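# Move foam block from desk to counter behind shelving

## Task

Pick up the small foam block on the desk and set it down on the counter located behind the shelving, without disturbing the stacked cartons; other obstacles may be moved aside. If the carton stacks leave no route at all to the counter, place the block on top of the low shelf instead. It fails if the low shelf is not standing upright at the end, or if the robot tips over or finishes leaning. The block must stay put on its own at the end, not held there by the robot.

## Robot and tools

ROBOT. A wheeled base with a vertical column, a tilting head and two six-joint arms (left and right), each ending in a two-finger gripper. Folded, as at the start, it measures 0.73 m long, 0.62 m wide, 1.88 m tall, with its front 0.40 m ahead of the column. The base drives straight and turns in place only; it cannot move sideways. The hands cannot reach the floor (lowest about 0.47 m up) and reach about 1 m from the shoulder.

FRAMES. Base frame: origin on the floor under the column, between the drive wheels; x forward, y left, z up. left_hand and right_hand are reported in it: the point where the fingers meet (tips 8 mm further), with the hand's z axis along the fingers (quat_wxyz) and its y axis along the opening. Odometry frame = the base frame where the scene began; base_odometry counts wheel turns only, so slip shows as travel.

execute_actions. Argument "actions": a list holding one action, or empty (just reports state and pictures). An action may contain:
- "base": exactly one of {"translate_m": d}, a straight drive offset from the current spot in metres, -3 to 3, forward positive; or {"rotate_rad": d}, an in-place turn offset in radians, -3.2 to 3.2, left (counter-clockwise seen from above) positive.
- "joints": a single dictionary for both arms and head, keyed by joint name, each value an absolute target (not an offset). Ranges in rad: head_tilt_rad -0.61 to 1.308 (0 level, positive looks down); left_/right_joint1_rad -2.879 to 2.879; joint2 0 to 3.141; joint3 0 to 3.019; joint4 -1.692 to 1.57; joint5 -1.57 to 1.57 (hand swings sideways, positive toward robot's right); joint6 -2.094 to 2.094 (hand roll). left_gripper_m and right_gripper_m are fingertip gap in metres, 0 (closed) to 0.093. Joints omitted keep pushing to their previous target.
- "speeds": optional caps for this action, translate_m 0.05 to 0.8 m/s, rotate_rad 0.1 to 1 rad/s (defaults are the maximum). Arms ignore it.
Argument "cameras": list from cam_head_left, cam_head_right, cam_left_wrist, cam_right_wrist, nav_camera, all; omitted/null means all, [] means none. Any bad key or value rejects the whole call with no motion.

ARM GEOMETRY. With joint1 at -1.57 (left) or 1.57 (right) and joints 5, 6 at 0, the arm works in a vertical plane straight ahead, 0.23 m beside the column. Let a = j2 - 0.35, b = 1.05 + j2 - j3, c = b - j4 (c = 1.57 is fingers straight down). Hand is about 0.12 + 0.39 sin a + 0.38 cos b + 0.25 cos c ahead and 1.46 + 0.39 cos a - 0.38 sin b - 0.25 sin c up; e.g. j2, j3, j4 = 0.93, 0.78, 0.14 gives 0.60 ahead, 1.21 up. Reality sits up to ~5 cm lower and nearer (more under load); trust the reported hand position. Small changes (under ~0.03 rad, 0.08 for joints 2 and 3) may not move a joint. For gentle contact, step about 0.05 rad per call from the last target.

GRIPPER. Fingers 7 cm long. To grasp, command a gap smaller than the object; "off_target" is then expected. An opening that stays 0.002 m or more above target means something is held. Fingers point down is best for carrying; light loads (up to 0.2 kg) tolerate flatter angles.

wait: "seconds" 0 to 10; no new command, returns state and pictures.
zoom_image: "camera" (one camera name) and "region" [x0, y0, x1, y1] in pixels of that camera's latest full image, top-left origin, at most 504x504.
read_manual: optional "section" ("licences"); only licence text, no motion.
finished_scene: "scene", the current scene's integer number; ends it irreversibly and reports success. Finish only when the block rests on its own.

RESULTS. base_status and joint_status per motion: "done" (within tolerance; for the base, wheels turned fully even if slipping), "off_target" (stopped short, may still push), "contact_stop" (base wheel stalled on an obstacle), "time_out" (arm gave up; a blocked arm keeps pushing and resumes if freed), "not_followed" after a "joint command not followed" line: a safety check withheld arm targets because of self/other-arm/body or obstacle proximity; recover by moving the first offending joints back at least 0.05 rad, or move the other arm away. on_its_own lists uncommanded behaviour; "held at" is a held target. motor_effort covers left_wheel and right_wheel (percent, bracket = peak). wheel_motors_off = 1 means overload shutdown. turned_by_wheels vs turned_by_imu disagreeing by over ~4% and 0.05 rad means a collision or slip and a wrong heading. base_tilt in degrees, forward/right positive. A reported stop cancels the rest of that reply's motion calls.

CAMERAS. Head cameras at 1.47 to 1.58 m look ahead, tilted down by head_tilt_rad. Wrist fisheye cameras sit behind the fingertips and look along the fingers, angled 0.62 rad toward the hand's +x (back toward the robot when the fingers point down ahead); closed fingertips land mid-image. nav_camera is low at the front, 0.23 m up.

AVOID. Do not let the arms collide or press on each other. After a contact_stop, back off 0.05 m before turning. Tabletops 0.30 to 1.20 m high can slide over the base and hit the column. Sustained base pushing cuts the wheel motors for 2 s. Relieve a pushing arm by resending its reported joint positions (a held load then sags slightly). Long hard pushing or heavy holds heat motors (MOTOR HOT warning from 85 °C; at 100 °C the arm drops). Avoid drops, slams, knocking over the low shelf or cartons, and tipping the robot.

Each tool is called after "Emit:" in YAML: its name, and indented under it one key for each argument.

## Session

Emit:
execute_actions:
  actions:
    - {"joints":{"head_tilt_rad":0.45}}

Scene clock: 0.80 s.
base_odometry: x=+0.000 y=+0.000 heading=+0.000 (m, m, rad; odometry frame)
turned_by_wheels: +0.000 (rad since the last result)
turned_by_imu: +0.000 (rad since the last result)
base_tilt: forward=+0.0 right=-0.1 (deg)
base_status: not commanded
joint_positions: head_tilt_rad=+0.469 left_joint1_rad=-1.559 left_joint2_rad=+0.901 left_joint3_rad=+0.388 left_joint4_rad=-0.973 left_joint5_rad=-0.050 left_joint6_rad=+0.077 left_gripper_m=+0.095 right_joint1_rad=+1.590 right_joint2_rad=+0.869 right_joint3_rad=+0.418 right_joint4_rad=-0.915 right_joint5_rad=+0.029 right_joint6_rad=+0.028 right_gripper_m=+0.094
joint_status: all done
wheel_motors_off: 0
motor_effort: left_wheel=+2(5) right_wheel=+3(3) (%)
left_hand: x=+0.1294 y=+0.2354 z=+1.2611 quat_wxyz=(+0.463, -0.041, -0.885, -0.008) (m; base frame)
right_hand: x=+0.1605 y=-0.2263 z=+1.2451 quat_wxyz=(+0.409, +0.001, -0.913, +0.014) (m; base frame)
pictures: cam_head_left, cam_head_right, cam_left_wrist, cam_right_wrist, nav_camera
camera_calibration (this result's frames):
cam_head_left: T_world_to_cam=[[-0.0342986, -0.999046, 0.0270379, 0.00689417], [-0.530624, -0.004722, -0.847594, 1.33092], [0.846913, -0.0434182, -0.529956, 0.694599], [0, 0, 0, 1]] pos_world=[0.11819, 0.0433305, 1.496]
cam_head_right: T_world_to_cam=[[-0.0289657, -0.999219, 0.0268719, -0.0857083], [-0.537433, -0.00709884, -0.843276, 1.32866], [0.842809, -0.0388679, -0.536808, 0.707173], [0, 0, 0, 1]] pos_world=[0.115572, -0.0487231, 1.50235]
cam_left_wrist: T_world_to_cam=[[-0.0863776, -0.996005, 0.0226556, 0.219671], [0.00741686, 0.0220971, 0.999728, -1.2555], [-0.996235, 0.0865222, 0.00547853, 0.228351], [0, 0, 0, 1]] pos_world=[0.255778, 0.226779, 1.24893]
cam_right_wrist: T_world_to_cam=[[0.000184295, -0.99975, 0.0223738, -0.250091], [-0.0895163, 0.0222675, 0.995736, -1.21386], [-0.995985, -0.00218633, -0.0894898, 0.389465], [0, 0, 0, 1]] pos_world=[0.279287, -0.222147, 1.24913]
Images, in order (width x height): cam_head_left 672x504, cam_head_right 672x504, cam_left_wrist 616x616, cam_right_wrist 616x616, nav_camera 672x504.

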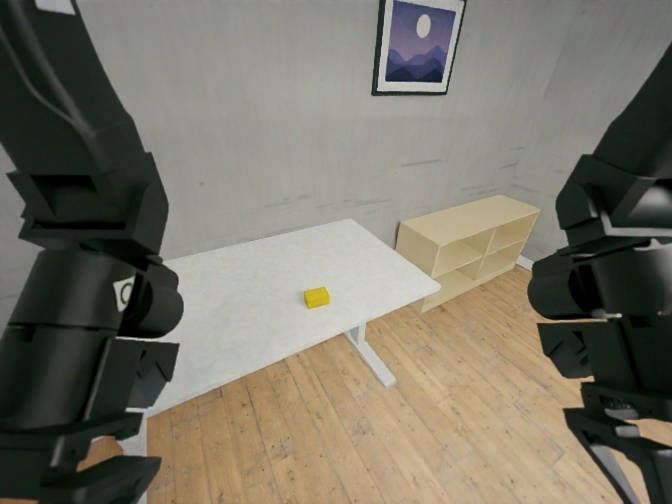

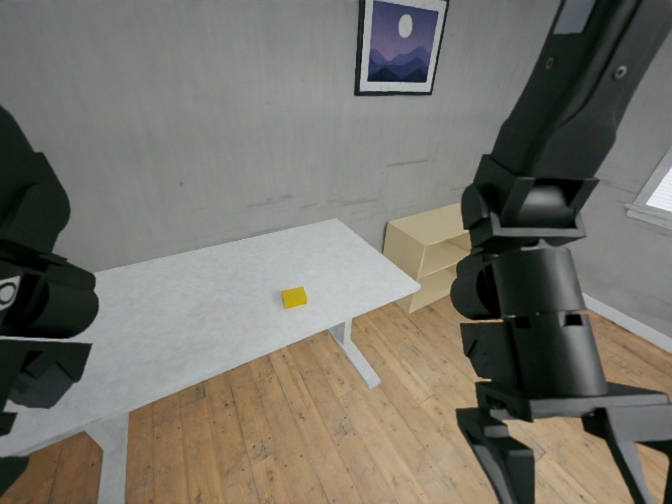

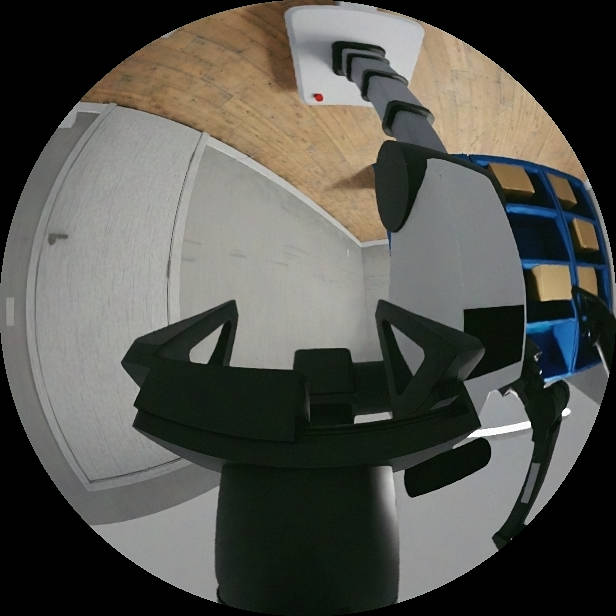

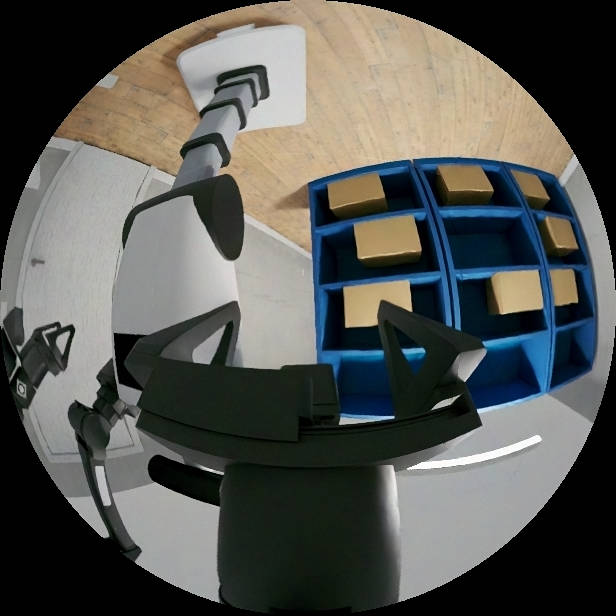

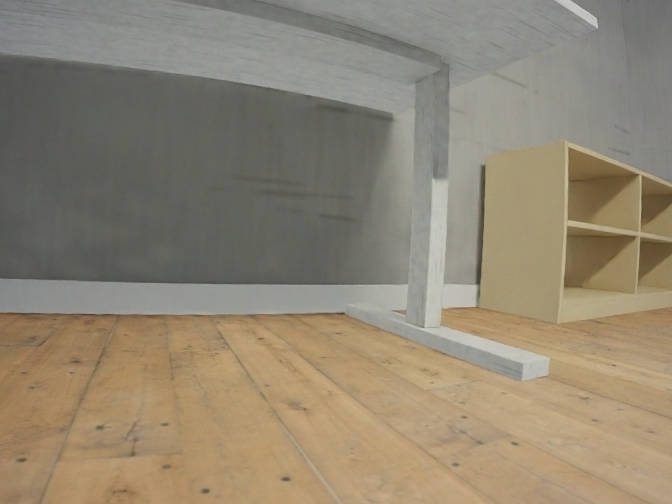

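Emit:
execute_actions:
  actions:
    - {"base":{"rotate_rad":0.3},"joints":{"head_tilt_rad":0.75,"right_joint1_rad":1.55,"right_joint2_rad":1.37,"right_joint3_rad":1.22,"right_joint4_rad":-0.37,"right_joint5_rad":0,"right_joint6_rad":1.57}}
  cameras: ["cam_head_left","cam_head_right","cam_right_wrist"]

Scene clock: 28.77 s.
base_odometry: x=+0.000 y=+0.000 heading=+0.299 (m, m, rad; odometry frame)
turned_by_wheels: +0.299 (rad since the last result)
turned_by_imu: +0.293 (rad since the last result)
base_tilt: forward=+0.1 right=+0.0 (deg)
base_status: done
joint_positions: head_tilt_rad=+0.752 left_joint1_rad=-1.559 left_joint2_rad=+0.901 left_joint3_rad=+0.388 left_joint4_rad=-0.973 left_joint5_rad=-0.050 left_joint6_rad=+0.077 left_gripper_m=+0.095 right_joint1_rad=+1.556 right_joint2_rad=+1.369 right_joint3_rad=+1.223 right_joint4_rad=-0.378 right_joint5_rad=+0.003 right_joint6_rad=+1.558 right_gripper_m=+0.095
joint_status: all done
wheel_motors_off: 0
motor_effort: left_wheel=-2(37) right_wheel=+5(46) (%)
left_hand: x=+0.1294 y=+0.2354 z=+1.2611 quat_wxyz=(+0.463, -0.041, -0.885, -0.008) (m; base frame)
right_hand: x=+0.5932 y=-0.2349 z=+1.0560 quat_wxyz=(-0.006, -0.705, -0.709, +0.006) (m; base frame)
pictures: cam_head_left, cam_head_right, cam_right_wrist
camera_calibration (this result's frames):
cam_head_left: T_world_to_cam=[[-0.0253645, -0.999046, 0.0355539, -0.00666722], [-0.746566, -0.004722, -0.665294, 1.06098], [0.664827, -0.0434182, -0.745734, 1.036], [0, 0, 0, 1]] pos_world=[0.103157, 0.0433305, 1.47868]
cam_head_right: T_world_to_cam=[[-0.020291, -0.999219, 0.0339025, -0.0969692], [-0.751896, -0.00709884, -0.659244, 1.05597], [0.65897, -0.0388679, -0.751165, 1.04647], [0, 0, 0, 1]] pos_world=[0.102419, -0.0487231, 1.4855]
cam_right_wrist: T_world_to_cam=[[-0.999939, 0.00186873, -0.0108582, 0.609143], [-0.00482469, 0.81173, 0.584013, -0.416682], [0.00990526, 0.58403, -0.811672, 1.10708], [0, 0, 0, 1]] pos_world=[0.596129, -0.309472, 1.14855]
Images, in order (width x height): cam_head_left 672x504, cam_head_right 672x504, cam_right_wrist 616x616.

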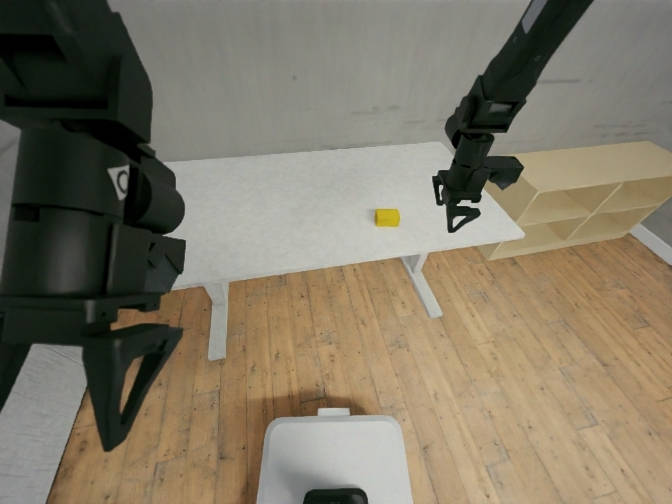

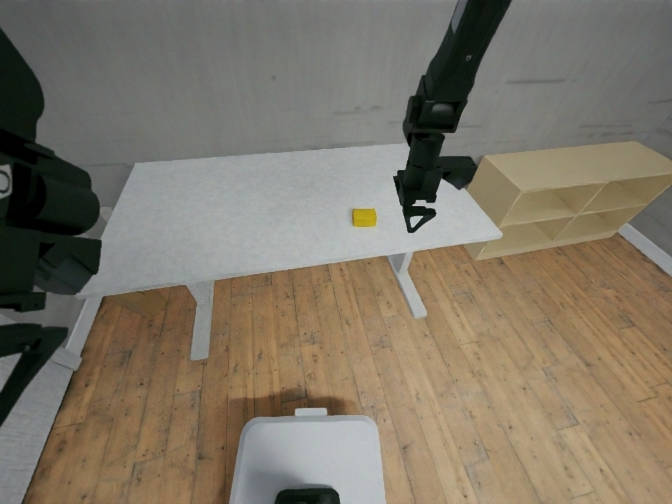

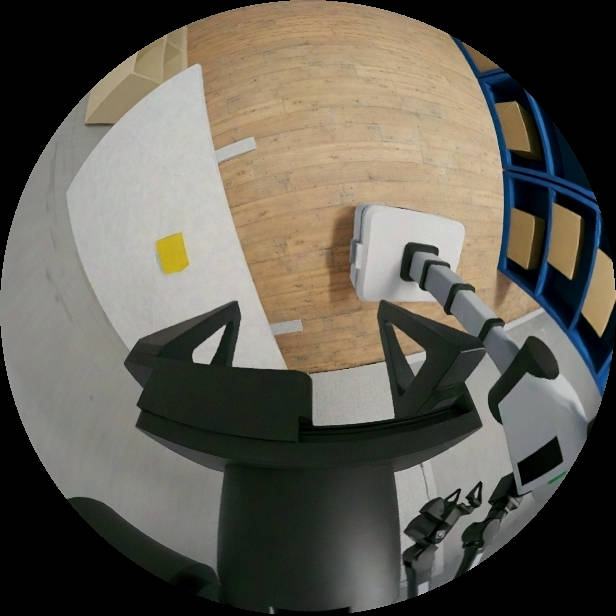

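Emit:
execute_actions:
  actions:
    - {"base":{"translate_m":0.35},"joints":{"head_tilt_rad":0.95,"right_joint1_rad":1.61,"right_joint2_rad":1.9,"right_joint3_rad":1.62,"right_joint4_rad":-0.24}}
  cameras: ["cam_head_left","cam_head_right","cam_right_wrist"]

Scene clock: 50.27 s.
base_odometry: x=+0.335 y=+0.103 heading=+0.299 (m, m, rad; odometry frame)
turned_by_wheels: +0.000 (rad since the last result)
turned_by_imu: -0.001 (rad since the last result)
base_tilt: forward=+0.0 right=-0.1 (deg)
base_status: done
joint_positions: head_tilt_rad=+0.951 left_joint1_rad=-1.559 left_joint2_rad=+0.901 left_joint3_rad=+0.389 left_joint4_rad=-0.973 left_joint5_rad=-0.050 left_joint6_rad=+0.077 left_gripper_m=+0.095 right_joint1_rad=+1.608 right_joint2_rad=+1.900 right_joint3_rad=+1.619 right_joint4_rad=-0.249 right_joint5_rad=+0.003 right_joint6_rad=+1.559 right_gripper_m=+0.095
joint_status: all done
wheel_motors_off: 0
motor_effort: left_wheel=-2(44) right_wheel=+0(64) (%)
left_hand: x=+0.1298 y=+0.2354 z=+1.2609 quat_wxyz=(+0.463, -0.041, -0.886, -0.008) (m; base frame)
right_hand: x=+0.5985 y=-0.1967 z=+0.8465 quat_wxyz=(+0.012, -0.696, -0.718, -0.008) (m; base frame)
pictures: cam_head_left, cam_head_right, cam_right_wrist
camera_calibration (this result's frames):
cam_head_left: T_world_to_cam=[[-0.017841, -0.999046, 0.039864, -0.0136809], [-0.863282, -0.004722, -0.504699, 0.819495], [0.504406, -0.0434182, -0.862374, 1.22365], [0, 0, 0, 1]] pos_world=[0.0899956, 0.0433305, 1.46939]
cam_head_right: T_world_to_cam=[[-0.0131937, -0.999219, 0.0372429, -0.102468], [-0.867311, -0.00709884, -0.497715, 0.81299], [0.497591, -0.0388679, -0.86654, 1.23222], [0, 0, 0, 1]] pos_world=[0.0906209, -0.0487231, 1.47622]
cam_right_wrist: T_world_to_cam=[[-0.999723, -0.023016, -0.00484391, 0.60198], [-0.0210579, 0.784137, 0.62023, -0.35171], [-0.0104769, 0.62016, -0.784405, 0.910931], [0, 0, 0, 1]] pos_world=[0.603951, -0.275279, 0.935596]
Images, in order (width x height): cam_head_left 672x504, cam_head_right 672x504, cam_right_wrist 616x616.

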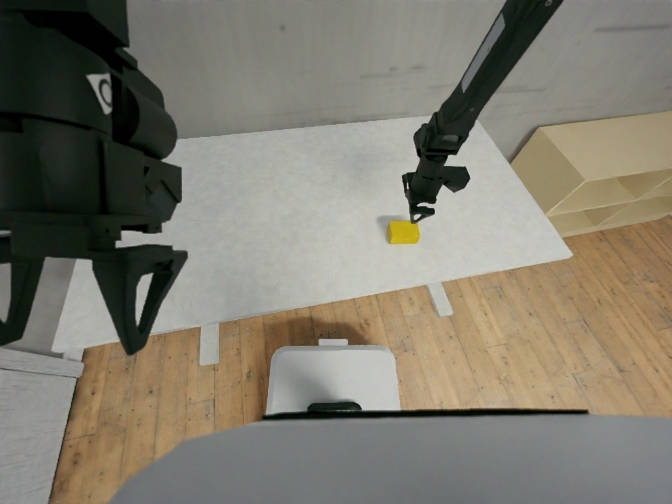

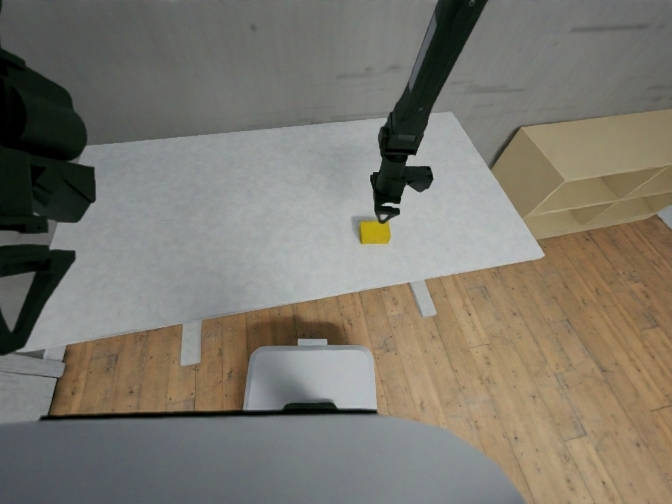

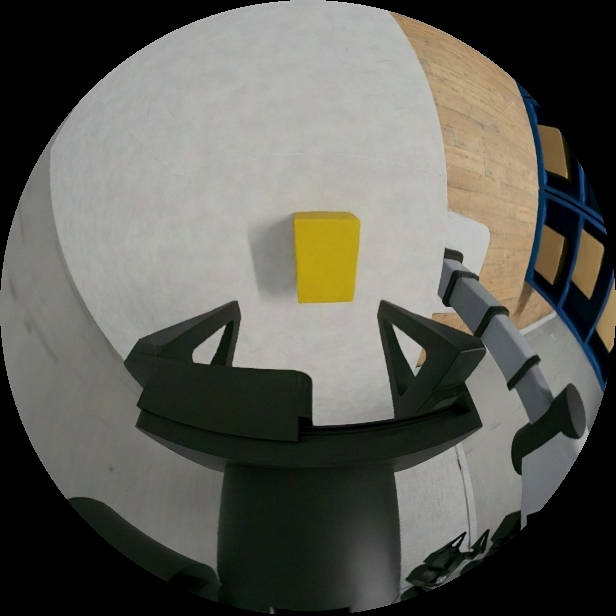

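Emit:
execute_actions:
  actions:
    - {"joints":{"right_joint2_rad":2.02,"right_joint3_rad":1.712,"right_joint4_rad":-0.21}}
  cameras: ["cam_head_right","cam_right_wrist"]

Scene clock: 76.10 s.
base_odometry: x=+0.335 y=+0.103 heading=+0.299 (m, m, rad; odometry frame)
turned_by_wheels: +0.000 (rad since the last result)
turned_by_imu: -0.001 (rad since the last result)
base_tilt: forward=+0.0 right=-0.1 (deg)
base_status: not commanded
joint_positions: head_tilt_rad=+0.951 left_joint1_rad=-1.559 left_joint2_rad=+0.901 left_joint3_rad=+0.389 left_joint4_rad=-0.973 left_joint5_rad=-0.050 left_joint6_rad=+0.077 left_gripper_m=+0.095 right_joint1_rad=+1.608 right_joint2_rad=+2.019 right_joint3_rad=+1.709 right_joint4_rad=-0.220 right_joint5_rad=+0.003 right_joint6_rad=+1.559 right_gripper_m=+0.095
joint_status: all done
wheel_motors_off: 0
motor_effort: left_wheel=+0(1) right_wheel=+0(0) (%)
left_hand: x=+0.1298 y=+0.2354 z=+1.2609 quat_wxyz=(+0.463, -0.041, -0.886, -0.008) (m; base frame)
right_hand: x=+0.5854 y=-0.1954 z=+0.7983 quat_wxyz=(+0.013, -0.696, -0.718, -0.008) (m; base frame)
pictures: cam_head_right, cam_right_wrist
camera_calibration (this result's frames):
cam_head_right: T_world_to_cam=[[-0.0131937, -0.999219, 0.0372429, -0.102468], [-0.867311, -0.00709884, -0.497716, 0.81299], [0.497591, -0.0388679, -0.86654, 1.23222], [0, 0, 0, 1]] pos_world=[0.0906209, -0.0487231, 1.47622]
cam_right_wrist: T_world_to_cam=[[-0.999726, -0.0230406, -0.00408137, 0.588085], [-0.0206042, 0.784146, 0.620235, -0.323361], [-0.0110902, 0.620149, -0.784406, 0.872503], [0, 0, 0, 1]] pos_world=[0.590938, -0.27397, 0.887356]
Images, in order (width x height): cam_head_right 672x504, cam_right_wrist 616x616.

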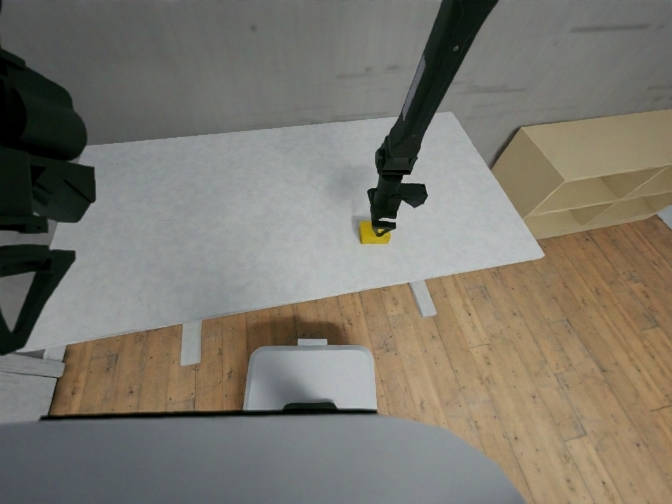

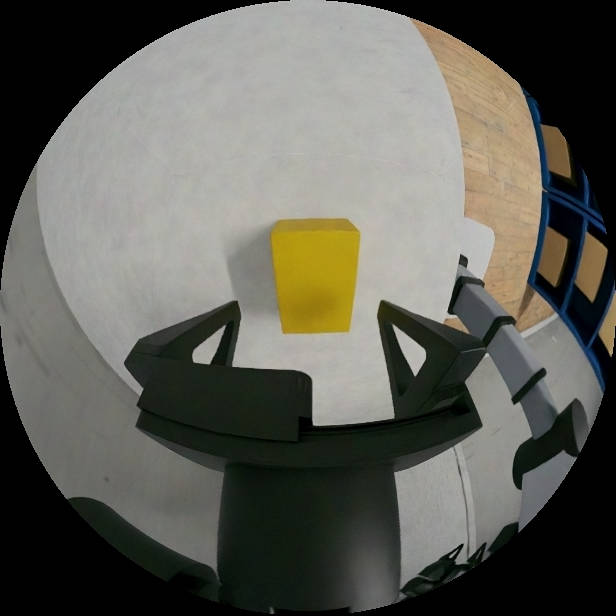

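Emit:
execute_actions:
  actions:
    - {"joints":{"right_joint2_rad":2.18,"right_joint3_rad":1.895,"right_joint4_rad":-0.24}}
  cameras: ["cam_head_right","cam_right_wrist"]

Scene clock: 82.07 s.
base_odometry: x=+0.335 y=+0.103 heading=+0.299 (m, m, rad; odometry frame)
turned_by_wheels: +0.000 (rad since the last result)
turned_by_imu: -0.001 (rad since the last result)
base_tilt: forward=+0.0 right=+0.0 (deg)
base_status: not commanded
joint_positions: head_tilt_rad=+0.951 left_joint1_rad=-1.559 left_joint2_rad=+0.901 left_joint3_rad=+0.388 left_joint4_rad=-0.973 left_joint5_rad=-0.050 left_joint6_rad=+0.077 left_gripper_m=+0.095 right_joint1_rad=+1.608 right_joint2_rad=+2.098 right_joint3_rad=+1.846 right_joint4_rad=-0.270 right_joint5_rad=+0.003 right_joint6_rad=+1.559 right_gripper_m=+0.095
joint_status: all done
wheel_motors_off: 0
motor_effort: left_wheel=+1(3) right_wheel=+2(5) (%)
left_hand: x=+0.1292 y=+0.2354 z=+1.2611 quat_wxyz=(+0.463, -0.041, -0.885, -0.008) (m; base frame)
right_hand: x=+0.6050 y=-0.1942 z=+0.7736 quat_wxyz=(+0.010, -0.696, -0.718, -0.011) (m; base frame)
pictures: cam_head_right, cam_right_wrist
camera_calibration (this result's frames):
cam_head_right: T_world_to_cam=[[-0.0131937, -0.999219, 0.0372429, -0.102468], [-0.867311, -0.00709884, -0.497715, 0.81299], [0.497591, -0.0388679, -0.86654, 1.23222], [0, 0, 0, 1]] pos_world=[0.0906209, -0.0487231, 1.47622]
cam_right_wrist: T_world_to_cam=[[-0.999672, -0.0223886, -0.0124579, 0.614124], [-0.0252884, 0.784065, 0.620164, -0.305691], [-0.00411681, 0.620275, -0.784374, 0.848434], [0, 0, 0, 1]] pos_world=[0.609685, -0.272832, 0.862718]
Images, in order (width x height): cam_head_right 672x504, cam_right_wrist 616x616.

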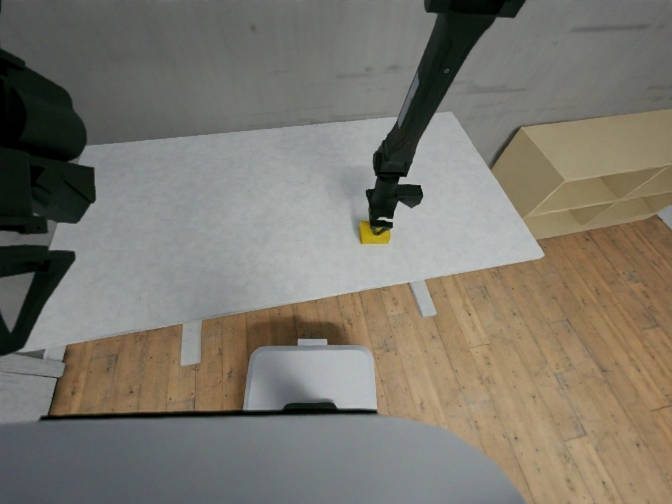

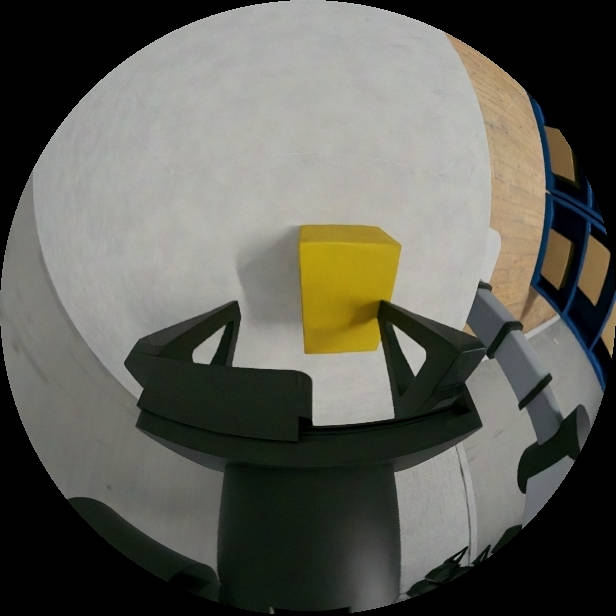

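Emit:
execute_actions:
  actions:
    - {"joints":{"right_joint2_rad":2.0,"right_joint3_rad":1.70,"right_joint4_rad":-0.21}}
  cameras: ["cam_right_wrist"]

Emit:
execute_actions:
  actions:
    - {"joints":{"right_joint2_rad":2.11,"right_joint3_rad":1.79,"right_joint4_rad":-0.22}}
  cameras: ["cam_right_wrist"]

Scene clock: 99.07 s.
base_odometry: x=+0.335 y=+0.103 heading=+0.299 (m, m, rad; odometry frame)
turned_by_wheels: +0.000 (rad since the last result)
turned_by_imu: -0.001 (rad since the last result)
base_tilt: forward=+0.0 right=-0.1 (deg)
base_status: not commanded
joint_positions: head_tilt_rad=+0.951 left_joint1_rad=-1.559 left_joint2_rad=+0.901 left_joint3_rad=+0.388 left_joint4_rad=-0.973 left_joint5_rad=-0.050 left_joint6_rad=+0.077 left_gripper_m=+0.095 right_joint1_rad=+1.608 right_joint2_rad=+2.017 right_joint3_rad=+1.696 right_joint4_rad=-0.226 right_joint5_rad=+0.003 right_joint6_rad=+1.559 right_gripper_m=+0.095
joint_status: all done
wheel_motors_off: 0
motor_effort: left_wheel=+1(3) right_wheel=+0(2) (%)
left_hand: x=+0.1292 y=+0.2354 z=+1.2611 quat_wxyz=(+0.463, -0.041, -0.885, -0.008) (m; base frame)
right_hand: x=+0.5774 y=-0.1956 z=+0.7984 quat_wxyz=(+0.019, -0.696, -0.718, -0.002) (m; base frame)
pictures: cam_right_wrist
camera_calibration (this result's frames):
cam_right_wrist: T_world_to_cam=[[-0.99965, -0.023197, 0.0127056, 0.566579], [-0.0103174, 0.78434, 0.620245, -0.329378], [-0.0243533, 0.619897, -0.784305, 0.880114], [0, 0, 0, 1]] pos_world=[0.584416, -0.274093, 0.887374]
Images, in order (width x height): cam_right_wrist 616x616.

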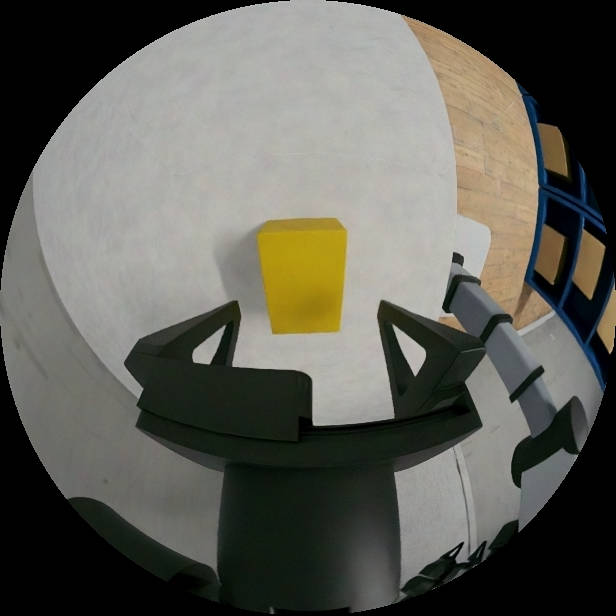

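Scene clock: 99.93 s.
base_odometry: x=+0.335 y=+0.103 heading=+0.299 (m, m, rad; odometry frame)
turned_by_wheels: +0.000 (rad since the last result)
turned_by_imu: +0.000 (rad since the last result)
base_tilt: forward=+0.0 right=-0.1 (deg)
base_status: not commanded
joint_positions: head_tilt_rad=+0.951 left_joint1_rad=-1.559 left_joint2_rad=+0.901 left_joint3_rad=+0.388 left_joint4_rad=-0.973 left_joint5_rad=-0.050 left_joint6_rad=+0.077 left_gripper_m=+0.095 right_joint1_rad=+1.608 right_joint2_rad=+2.101 right_joint3_rad=+1.790 right_joint4_rad=-0.226 right_joint5_rad=+0.003 right_joint6_rad=+1.559 right_gripper_m=+0.095
joint_status: all done
wheel_motors_off: 0
motor_effort: left_wheel=+0(2) right_wheel=+0(1) (%)
left_hand: x=+0.1292 y=+0.2354 z=+1.2611 quat_wxyz=(+0.463, -0.041, -0.885, -0.008) (m; base frame)
right_hand: x=+0.5792 y=-0.1945 z=+0.7671 quat_wxyz=(+0.015, -0.696, -0.718, -0.006) (m; base frame)
pictures: cam_right_wrist
camera_calibration (this result's frames):
cam_right_wrist: T_world_to_cam=[[-0.999736, -0.0228677, 0.00241152, 0.576791], [-0.0164421, 0.784226, 0.620257, -0.307232], [-0.0160751, 0.620054, -0.784395, 0.850251], [0, 0, 0, 1]] pos_world=[0.585255, -0.273072, 0.856104]
Images, in order (width x height): cam_right_wrist 616x616.

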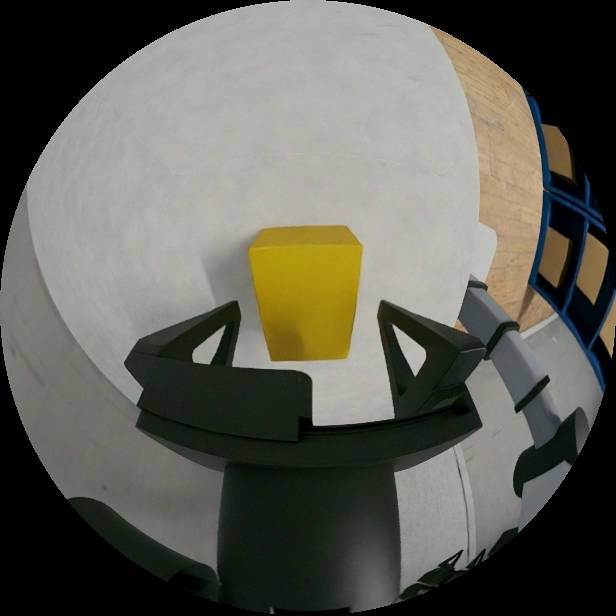

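Emit:
execute_actions:
  actions:
    - {"joints":{"right_joint2_rad":2.20,"right_joint3_rad":1.885,"right_joint4_rad":-0.24}}
  cameras: ["cam_right_wrist","cam_head_right"]

Scene clock: 105.93 s.
base_odometry: x=+0.335 y=+0.103 heading=+0.299 (m, m, rad; odometry frame)
turned_by_wheels: +0.000 (rad since the last result)
turned_by_imu: -0.001 (rad since the last result)
base_tilt: forward=+0.0 right=-0.1 (deg)
base_status: not commanded
joint_positions: head_tilt_rad=+0.951 left_joint1_rad=-1.559 left_joint2_rad=+0.901 left_joint3_rad=+0.388 left_joint4_rad=-0.973 left_joint5_rad=-0.050 left_joint6_rad=+0.077 left_gripper_m=+0.095 right_joint1_rad=+1.608 right_joint2_rad=+2.192 right_joint3_rad=+1.882 right_joint4_rad=-0.230 right_joint5_rad=+0.003 right_joint6_rad=+1.560 right_gripper_m=+0.095
joint_status: all done
wheel_motors_off: 0
motor_effort: left_wheel=-1(0) right_wheel=+1(1) (%)
left_hand: x=+0.1292 y=+0.2354 z=+1.2611 quat_wxyz=(+0.463, -0.041, -0.885, -0.008) (m; base frame)
right_hand: x=+0.5707 y=-0.1936 z=+0.7330 quat_wxyz=(+0.016, -0.696, -0.717, -0.005) (m; base frame)
pictures: cam_head_right, cam_right_wrist
camera_calibration (this result's frames):
cam_head_right: T_world_to_cam=[[-0.0131937, -0.999219, 0.0372429, -0.102468], [-0.867311, -0.00709884, -0.497715, 0.81299], [0.497591, -0.0388679, -0.86654, 1.23222], [0, 0, 0, 1]] pos_world=[0.0906209, -0.0487231, 1.47622]
cam_right_wrist: T_world_to_cam=[[-0.99973, -0.0225843, 0.00547293, 0.566242], [-0.0143214, 0.784269, 0.620256, -0.288183], [-0.0183003, 0.62001, -0.784381, 0.824071], [0, 0, 0, 1]] pos_world=[0.577043, -0.272131, 0.822034]
Images, in order (width x height): cam_head_right 672x504, cam_right_wrist 616x616.

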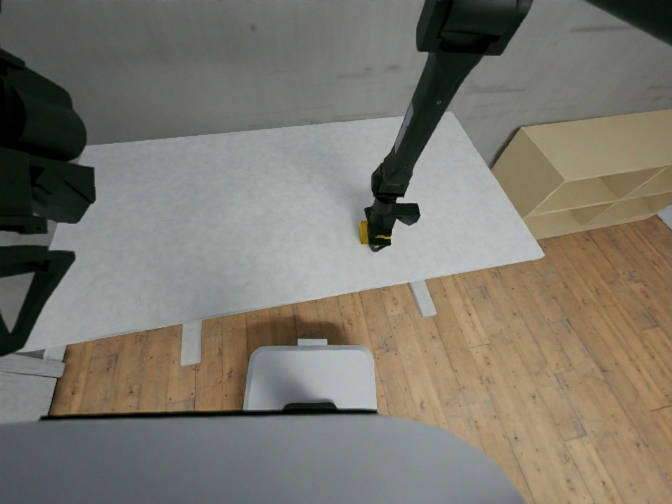

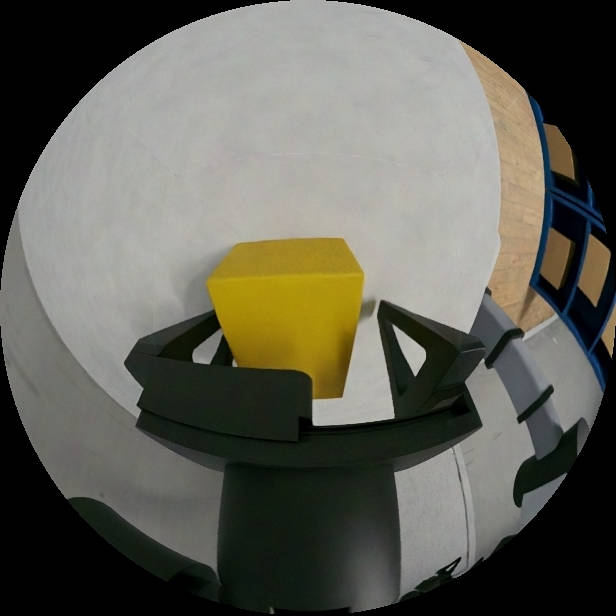

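Emit:
execute_actions:
  actions:
    - {"joints":{"right_gripper_m":0.03}}
  cameras: ["cam_right_wrist"]

Emit:
execute_actions:
  actions:
    - {"joints":{"right_joint2_rad":1.7,"right_joint3_rad":1.45,"right_joint4_rad":-0.27}}
  cameras: []

Emit:
execute_actions:
  actions:
    - {"base":{"translate_m":-0.35},"joints":{"right_joint1_rad":1.55,"right_joint2_rad":0.65,"right_joint3_rad":0.55,"right_joint4_rad":-0.42,"head_tilt_rad":0.45}}
  cameras: ["cam_right_wrist","cam_head_right"]

Emit:
execute_actions:
  actions:
    - {"base":{"rotate_rad":-2.2}}
  cameras: ["cam_head_left","cam_head_right","nav_camera"]

Scene clock: 114.33 s.
base_odometry: x=+0.335 y=+0.103 heading=+0.299 (m, m, rad; odometry frame)
turned_by_wheels: +0.000 (rad since the last result)
turned_by_imu: -0.001 (rad since the last result)
base_tilt: forward=+0.0 right=+0.0 (deg)
base_status: not commanded
joint_positions: head_tilt_rad=+0.951 left_joint1_rad=-1.559 left_joint2_rad=+0.901 left_joint3_rad=+0.388 left_joint4_rad=-0.973 left_joint5_rad=-0.050 left_joint6_rad=+0.077 left_gripper_m=+0.095 right_joint1_rad=+1.608 right_joint2_rad=+2.192 right_joint3_rad=+1.882 right_joint4_rad=-0.230 right_joint5_rad=+0.003 right_joint6_rad=+1.560 right_gripper_m=+0.058
joint_status: right_gripper_m off_target (ended at +0.058, target +0.030)
wheel_motors_off: 0
motor_effort: left_wheel=+1(2) right_wheel=+0(0) (%)
left_hand: x=+0.1292 y=+0.2354 z=+1.2611 quat_wxyz=(+0.463, -0.041, -0.885, -0.008) (m; base frame)
right_hand: x=+0.5707 y=-0.1936 z=+0.7330 quat_wxyz=(+0.016, -0.696, -0.717, -0.005) (m; base frame)
pictures: cam_right_wrist
camera_calibration (this result's frames):
cam_right_wrist: T_world_to_cam=[[-0.99973, -0.0225843, 0.00547293, 0.566242], [-0.0143214, 0.784269, 0.620256, -0.288183], [-0.0183003, 0.62001, -0.784381, 0.824071], [0, 0, 0, 1]] pos_world=[0.577043, -0.272131, 0.822034]
Images, in order (width x height): cam_right_wrist 616x616.

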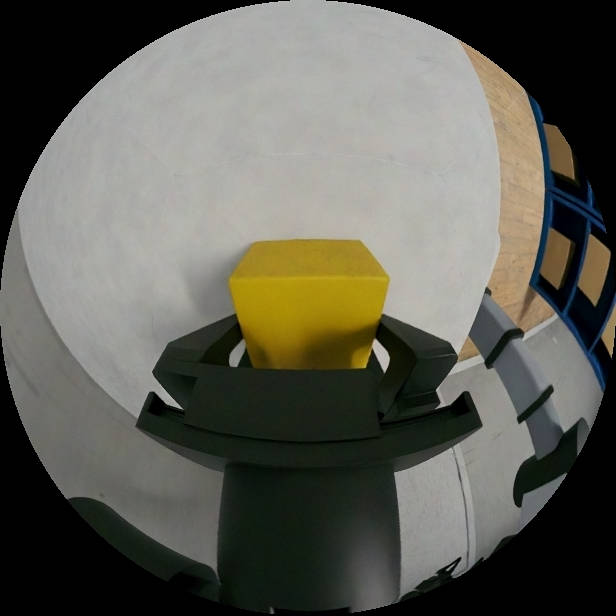

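Scene clock: 115.83 s.
base_odometry: x=+0.335 y=+0.103 heading=+0.299 (m, m, rad; odometry frame)
turned_by_wheels: +0.000 (rad since the last result)
turned_by_imu: +0.000 (rad since the last result)
base_tilt: forward=+0.0 right=-0.1 (deg)
base_status: not commanded
joint_positions: head_tilt_rad=+0.951 left_joint1_rad=-1.559 left_joint2_rad=+0.901 left_joint3_rad=+0.388 left_joint4_rad=-0.973 left_joint5_rad=-0.050 left_joint6_rad=+0.077 left_gripper_m=+0.095 right_joint1_rad=+1.608 right_joint2_rad=+1.692 right_joint3_rad=+1.449 right_joint4_rad=-0.261 right_joint5_rad=+0.003 right_joint6_rad=+1.560 right_gripper_m=+0.058
joint_status: all done
wheel_motors_off: 0
motor_effort: left_wheel=-2(1) right_wheel=+0(1) (%)
left_hand: x=+0.1292 y=+0.2354 z=+1.2611 quat_wxyz=(+0.463, -0.041, -0.885, -0.008) (m; base frame)
right_hand: x=+0.6095 y=-0.1992 z=+0.9297 quat_wxyz=(+0.003, -0.697, -0.717, -0.017) (m; base frame)
pictures: none
No camera images: the call's "cameras" was empty. Leave "cameras" out to get every camera's image.

Scene clock: 118.03 s.
base_odometry: x=+0.000 y=+0.000 heading=+0.299 (m, m, rad; odometry frame)
turned_by_wheels: +0.000 (rad since the last result)
turned_by_imu: -0.001 (rad since the last result)
base_tilt: forward=+0.0 right=-0.1 (deg)
base_status: done
joint_positions: head_tilt_rad=+0.468 left_joint1_rad=-1.559 left_joint2_rad=+0.900 left_joint3_rad=+0.386 left_joint4_rad=-0.973 left_joint5_rad=-0.050 left_joint6_rad=+0.077 left_gripper_m=+0.095 right_joint1_rad=+1.547 right_joint2_rad=+0.654 right_joint3_rad=+0.535 right_joint4_rad=-0.411 right_joint5_rad=+0.002 right_joint6_rad=+1.560 right_gripper_m=+0.058
joint_status: all done
wheel_motors_off: 0
motor_effort: left_wheel=-3(36) right_wheel=+0(61) (%)
left_hand: x=+0.1284 y=+0.2354 z=+1.2615 quat_wxyz=(+0.464, -0.041, -0.885, -0.008) (m; base frame)
right_hand: x=+0.3890 y=-0.2341 z=+1.2260 quat_wxyz=(-0.005, -0.707, -0.707, +0.010) (m; base frame)
pictures: cam_head_right, cam_right_wrist
camera_calibration (this result's frames):
cam_head_right: T_world_to_cam=[[-0.0289765, -0.999219, 0.0268601, -0.0856897], [-0.537092, -0.00709884, -0.843494, 1.32898], [0.843026, -0.0388679, -0.536467, 0.706636], [0, 0, 0, 1]] pos_world=[0.115587, -0.0487231, 1.50237]
cam_right_wrist: T_world_to_cam=[[-0.999962, 0.00785862, -0.00368298, 0.399406], [0.00427668, 0.815447, 0.578816, -0.513874], [0.00755197, 0.578778, -0.81545, 1.25094], [0, 0, 0, 1]] pos_world=[0.392142, -0.308121, 1.31899]
Images, in order (width x height): cam_head_right 672x504, cam_right_wrist 616x616.

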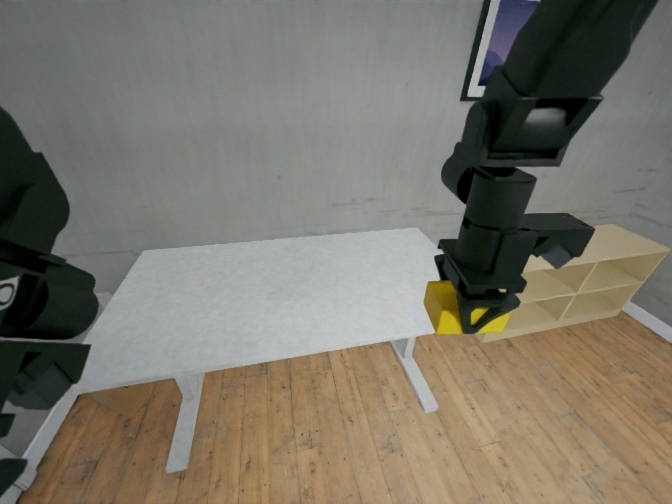

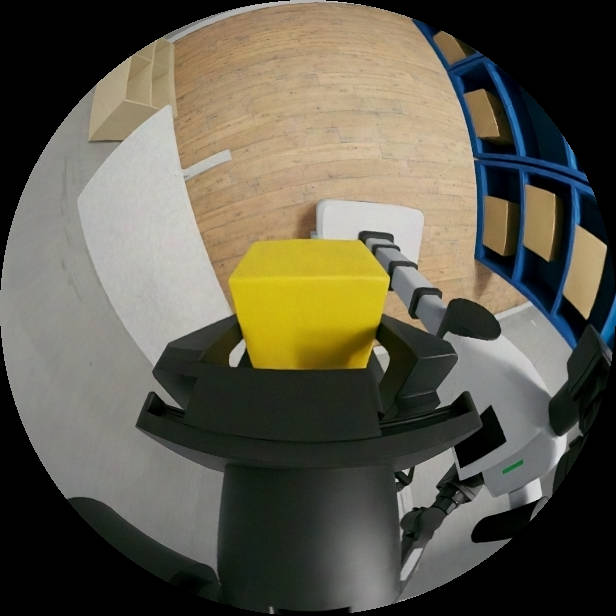

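Scene clock: 121.70 s.
base_odometry: x=+0.000 y=+0.000 heading=-1.901 (m, m, rad; odometry frame)
turned_by_wheels: -2.199 (rad since the last result)
turned_by_imu: -2.179 (rad since the last result)
base_tilt: forward=+0.1 right=-0.1 (deg)
base_status: done
joint_positions: head_tilt_rad=+0.468 left_joint1_rad=-1.559 left_joint2_rad=+0.900 left_joint3_rad=+0.386 left_joint4_rad=-0.973 left_joint5_rad=-0.050 left_joint6_rad=+0.077 left_gripper_m=+0.095 right_joint1_rad=+1.547 right_joint2_rad=+0.654 right_joint3_rad=+0.535 right_joint4_rad=-0.411 right_joint5_rad=+0.002 right_joint6_rad=+1.560 right_gripper_m=+0.058
joint_status: not commanded
wheel_motors_off: 0
motor_effort: left_wheel=+3(40) right_wheel=-4(46) (%)
left_hand: x=+0.1284 y=+0.2354 z=+1.2615 quat_wxyz=(+0.464, -0.041, -0.885, -0.008) (m; base frame)
right_hand: x=+0.3890 y=-0.2341 z=+1.2260 quat_wxyz=(-0.005, -0.707, -0.707, +0.010) (m; base frame)
pictures: cam_head_left, cam_head_right, nav_camera
camera_calibration (this result's frames):
cam_head_left: T_world_to_cam=[[-0.0343095, -0.999046, 0.027024, 0.00691611], [-0.530281, -0.004722, -0.847809, 1.33123], [0.847128, -0.0434182, -0.529613, 0.69406], [0, 0, 0, 1]] pos_world=[0.118208, 0.0433305, 1.49603]
cam_head_right: T_world_to_cam=[[-0.0289765, -0.999219, 0.0268601, -0.0856897], [-0.537092, -0.00709884, -0.843494, 1.32898], [0.843026, -0.0388679, -0.536467, 0.706636], [0, 0, 0, 1]] pos_world=[0.115587, -0.0487231, 1.50237]
Images, in order (width x height): cam_head_left 672x504, cam_head_right 672x504, nav_camera 672x504.

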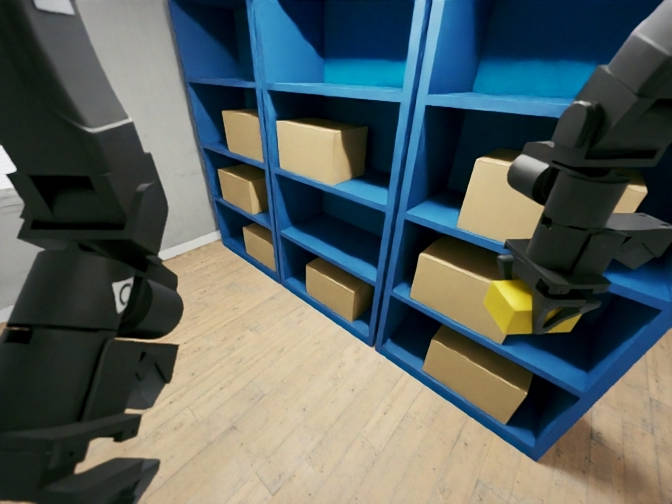

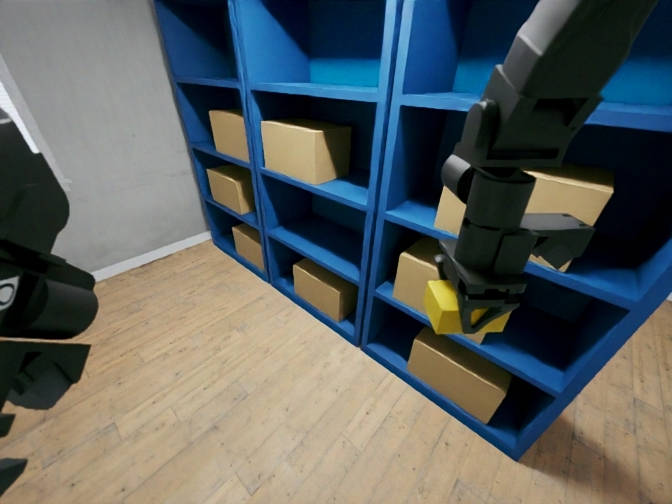

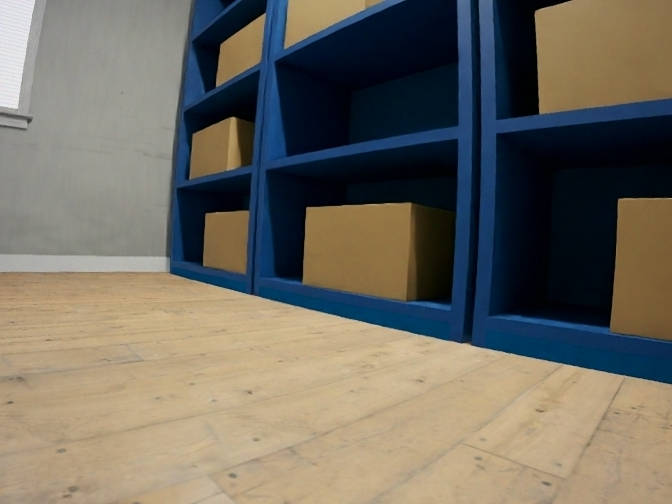

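The gap is at the right end this time, so I'll look there.

Emit:
execute_actions:
  actions:
    - {"base":{"rotate_rad":-0.9}}
  cameras: ["cam_head_left","cam_head_right","nav_camera"]

Scene clock: 128.17 s.
base_odometry: x=+0.000 y=+0.000 heading=-2.800 (m, m, rad; odometry frame)
turned_by_wheels: -0.899 (rad since the last result)
turned_by_imu: -0.893 (rad since the last result)
base_tilt: forward=+0.0 right=-0.1 (deg)
base_status: done
joint_positions: head_tilt_rad=+0.468 left_joint1_rad=-1.559 left_joint2_rad=+0.900 left_joint3_rad=+0.386 left_joint4_rad=-0.973 left_joint5_rad=-0.050 left_joint6_rad=+0.077 left_gripper_m=+0.095 right_joint1_rad=+1.547 right_joint2_rad=+0.654 right_joint3_rad=+0.535 right_joint4_rad=-0.411 right_joint5_rad=+0.002 right_joint6_rad=+1.560 right_gripper_m=+0.058
joint_status: not commanded
wheel_motors_off: 0
motor_effort: left_wheel=+4(30) right_wheel=-5(32) (%)
left_hand: x=+0.1284 y=+0.2354 z=+1.2615 quat_wxyz=(+0.464, -0.041, -0.885, -0.008) (m; base frame)
right_hand: x=+0.3890 y=-0.2341 z=+1.2260 quat_wxyz=(-0.005, -0.707, -0.707, +0.010) (m; base frame)
pictures: cam_head_left, cam_head_right, nav_camera
camera_calibration (this result's frames):
cam_head_left: T_world_to_cam=[[-0.0343095, -0.999046, 0.027024, 0.00691612], [-0.530281, -0.004722, -0.847809, 1.33123], [0.847128, -0.0434182, -0.529613, 0.69406], [0, 0, 0, 1]] pos_world=[0.118208, 0.0433305, 1.49603]
cam_head_right: T_world_to_cam=[[-0.0289765, -0.999219, 0.0268601, -0.0856897], [-0.537092, -0.00709884, -0.843494, 1.32898], [0.843026, -0.0388679, -0.536467, 0.706636], [0, 0, 0, 1]] pos_world=[0.115587, -0.0487231, 1.50237]
Images, in order (width x height): cam_head_left 672x504, cam_head_right 672x504, nav_camera 672x504.

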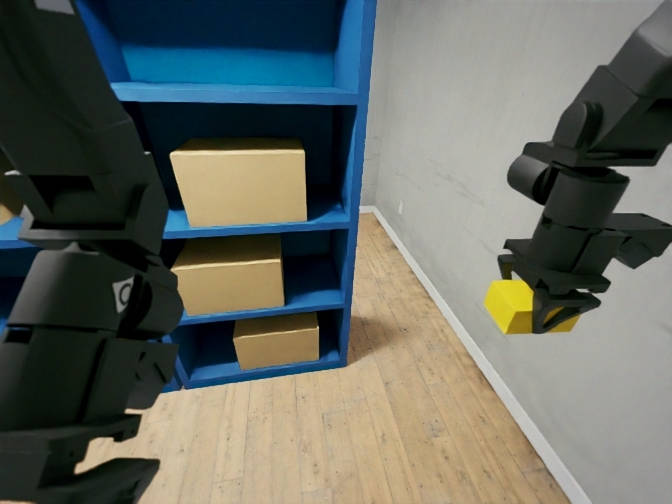

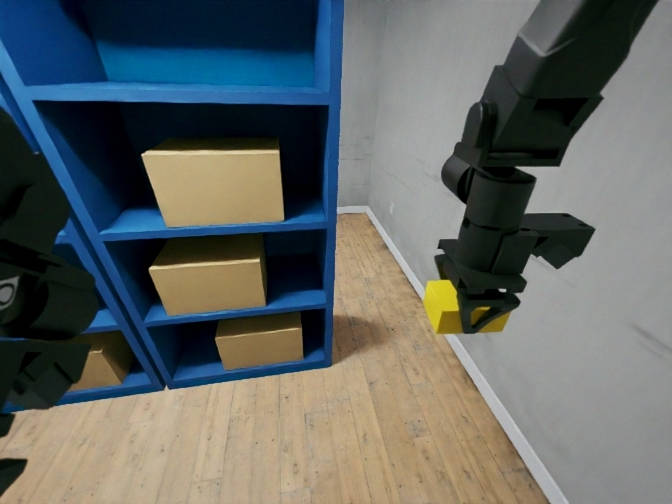

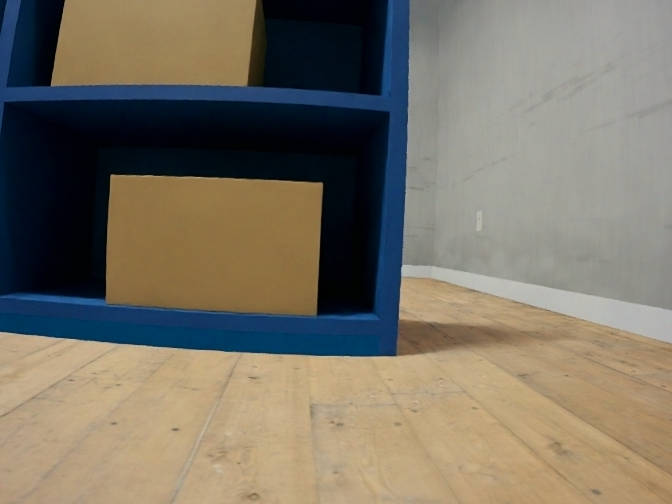

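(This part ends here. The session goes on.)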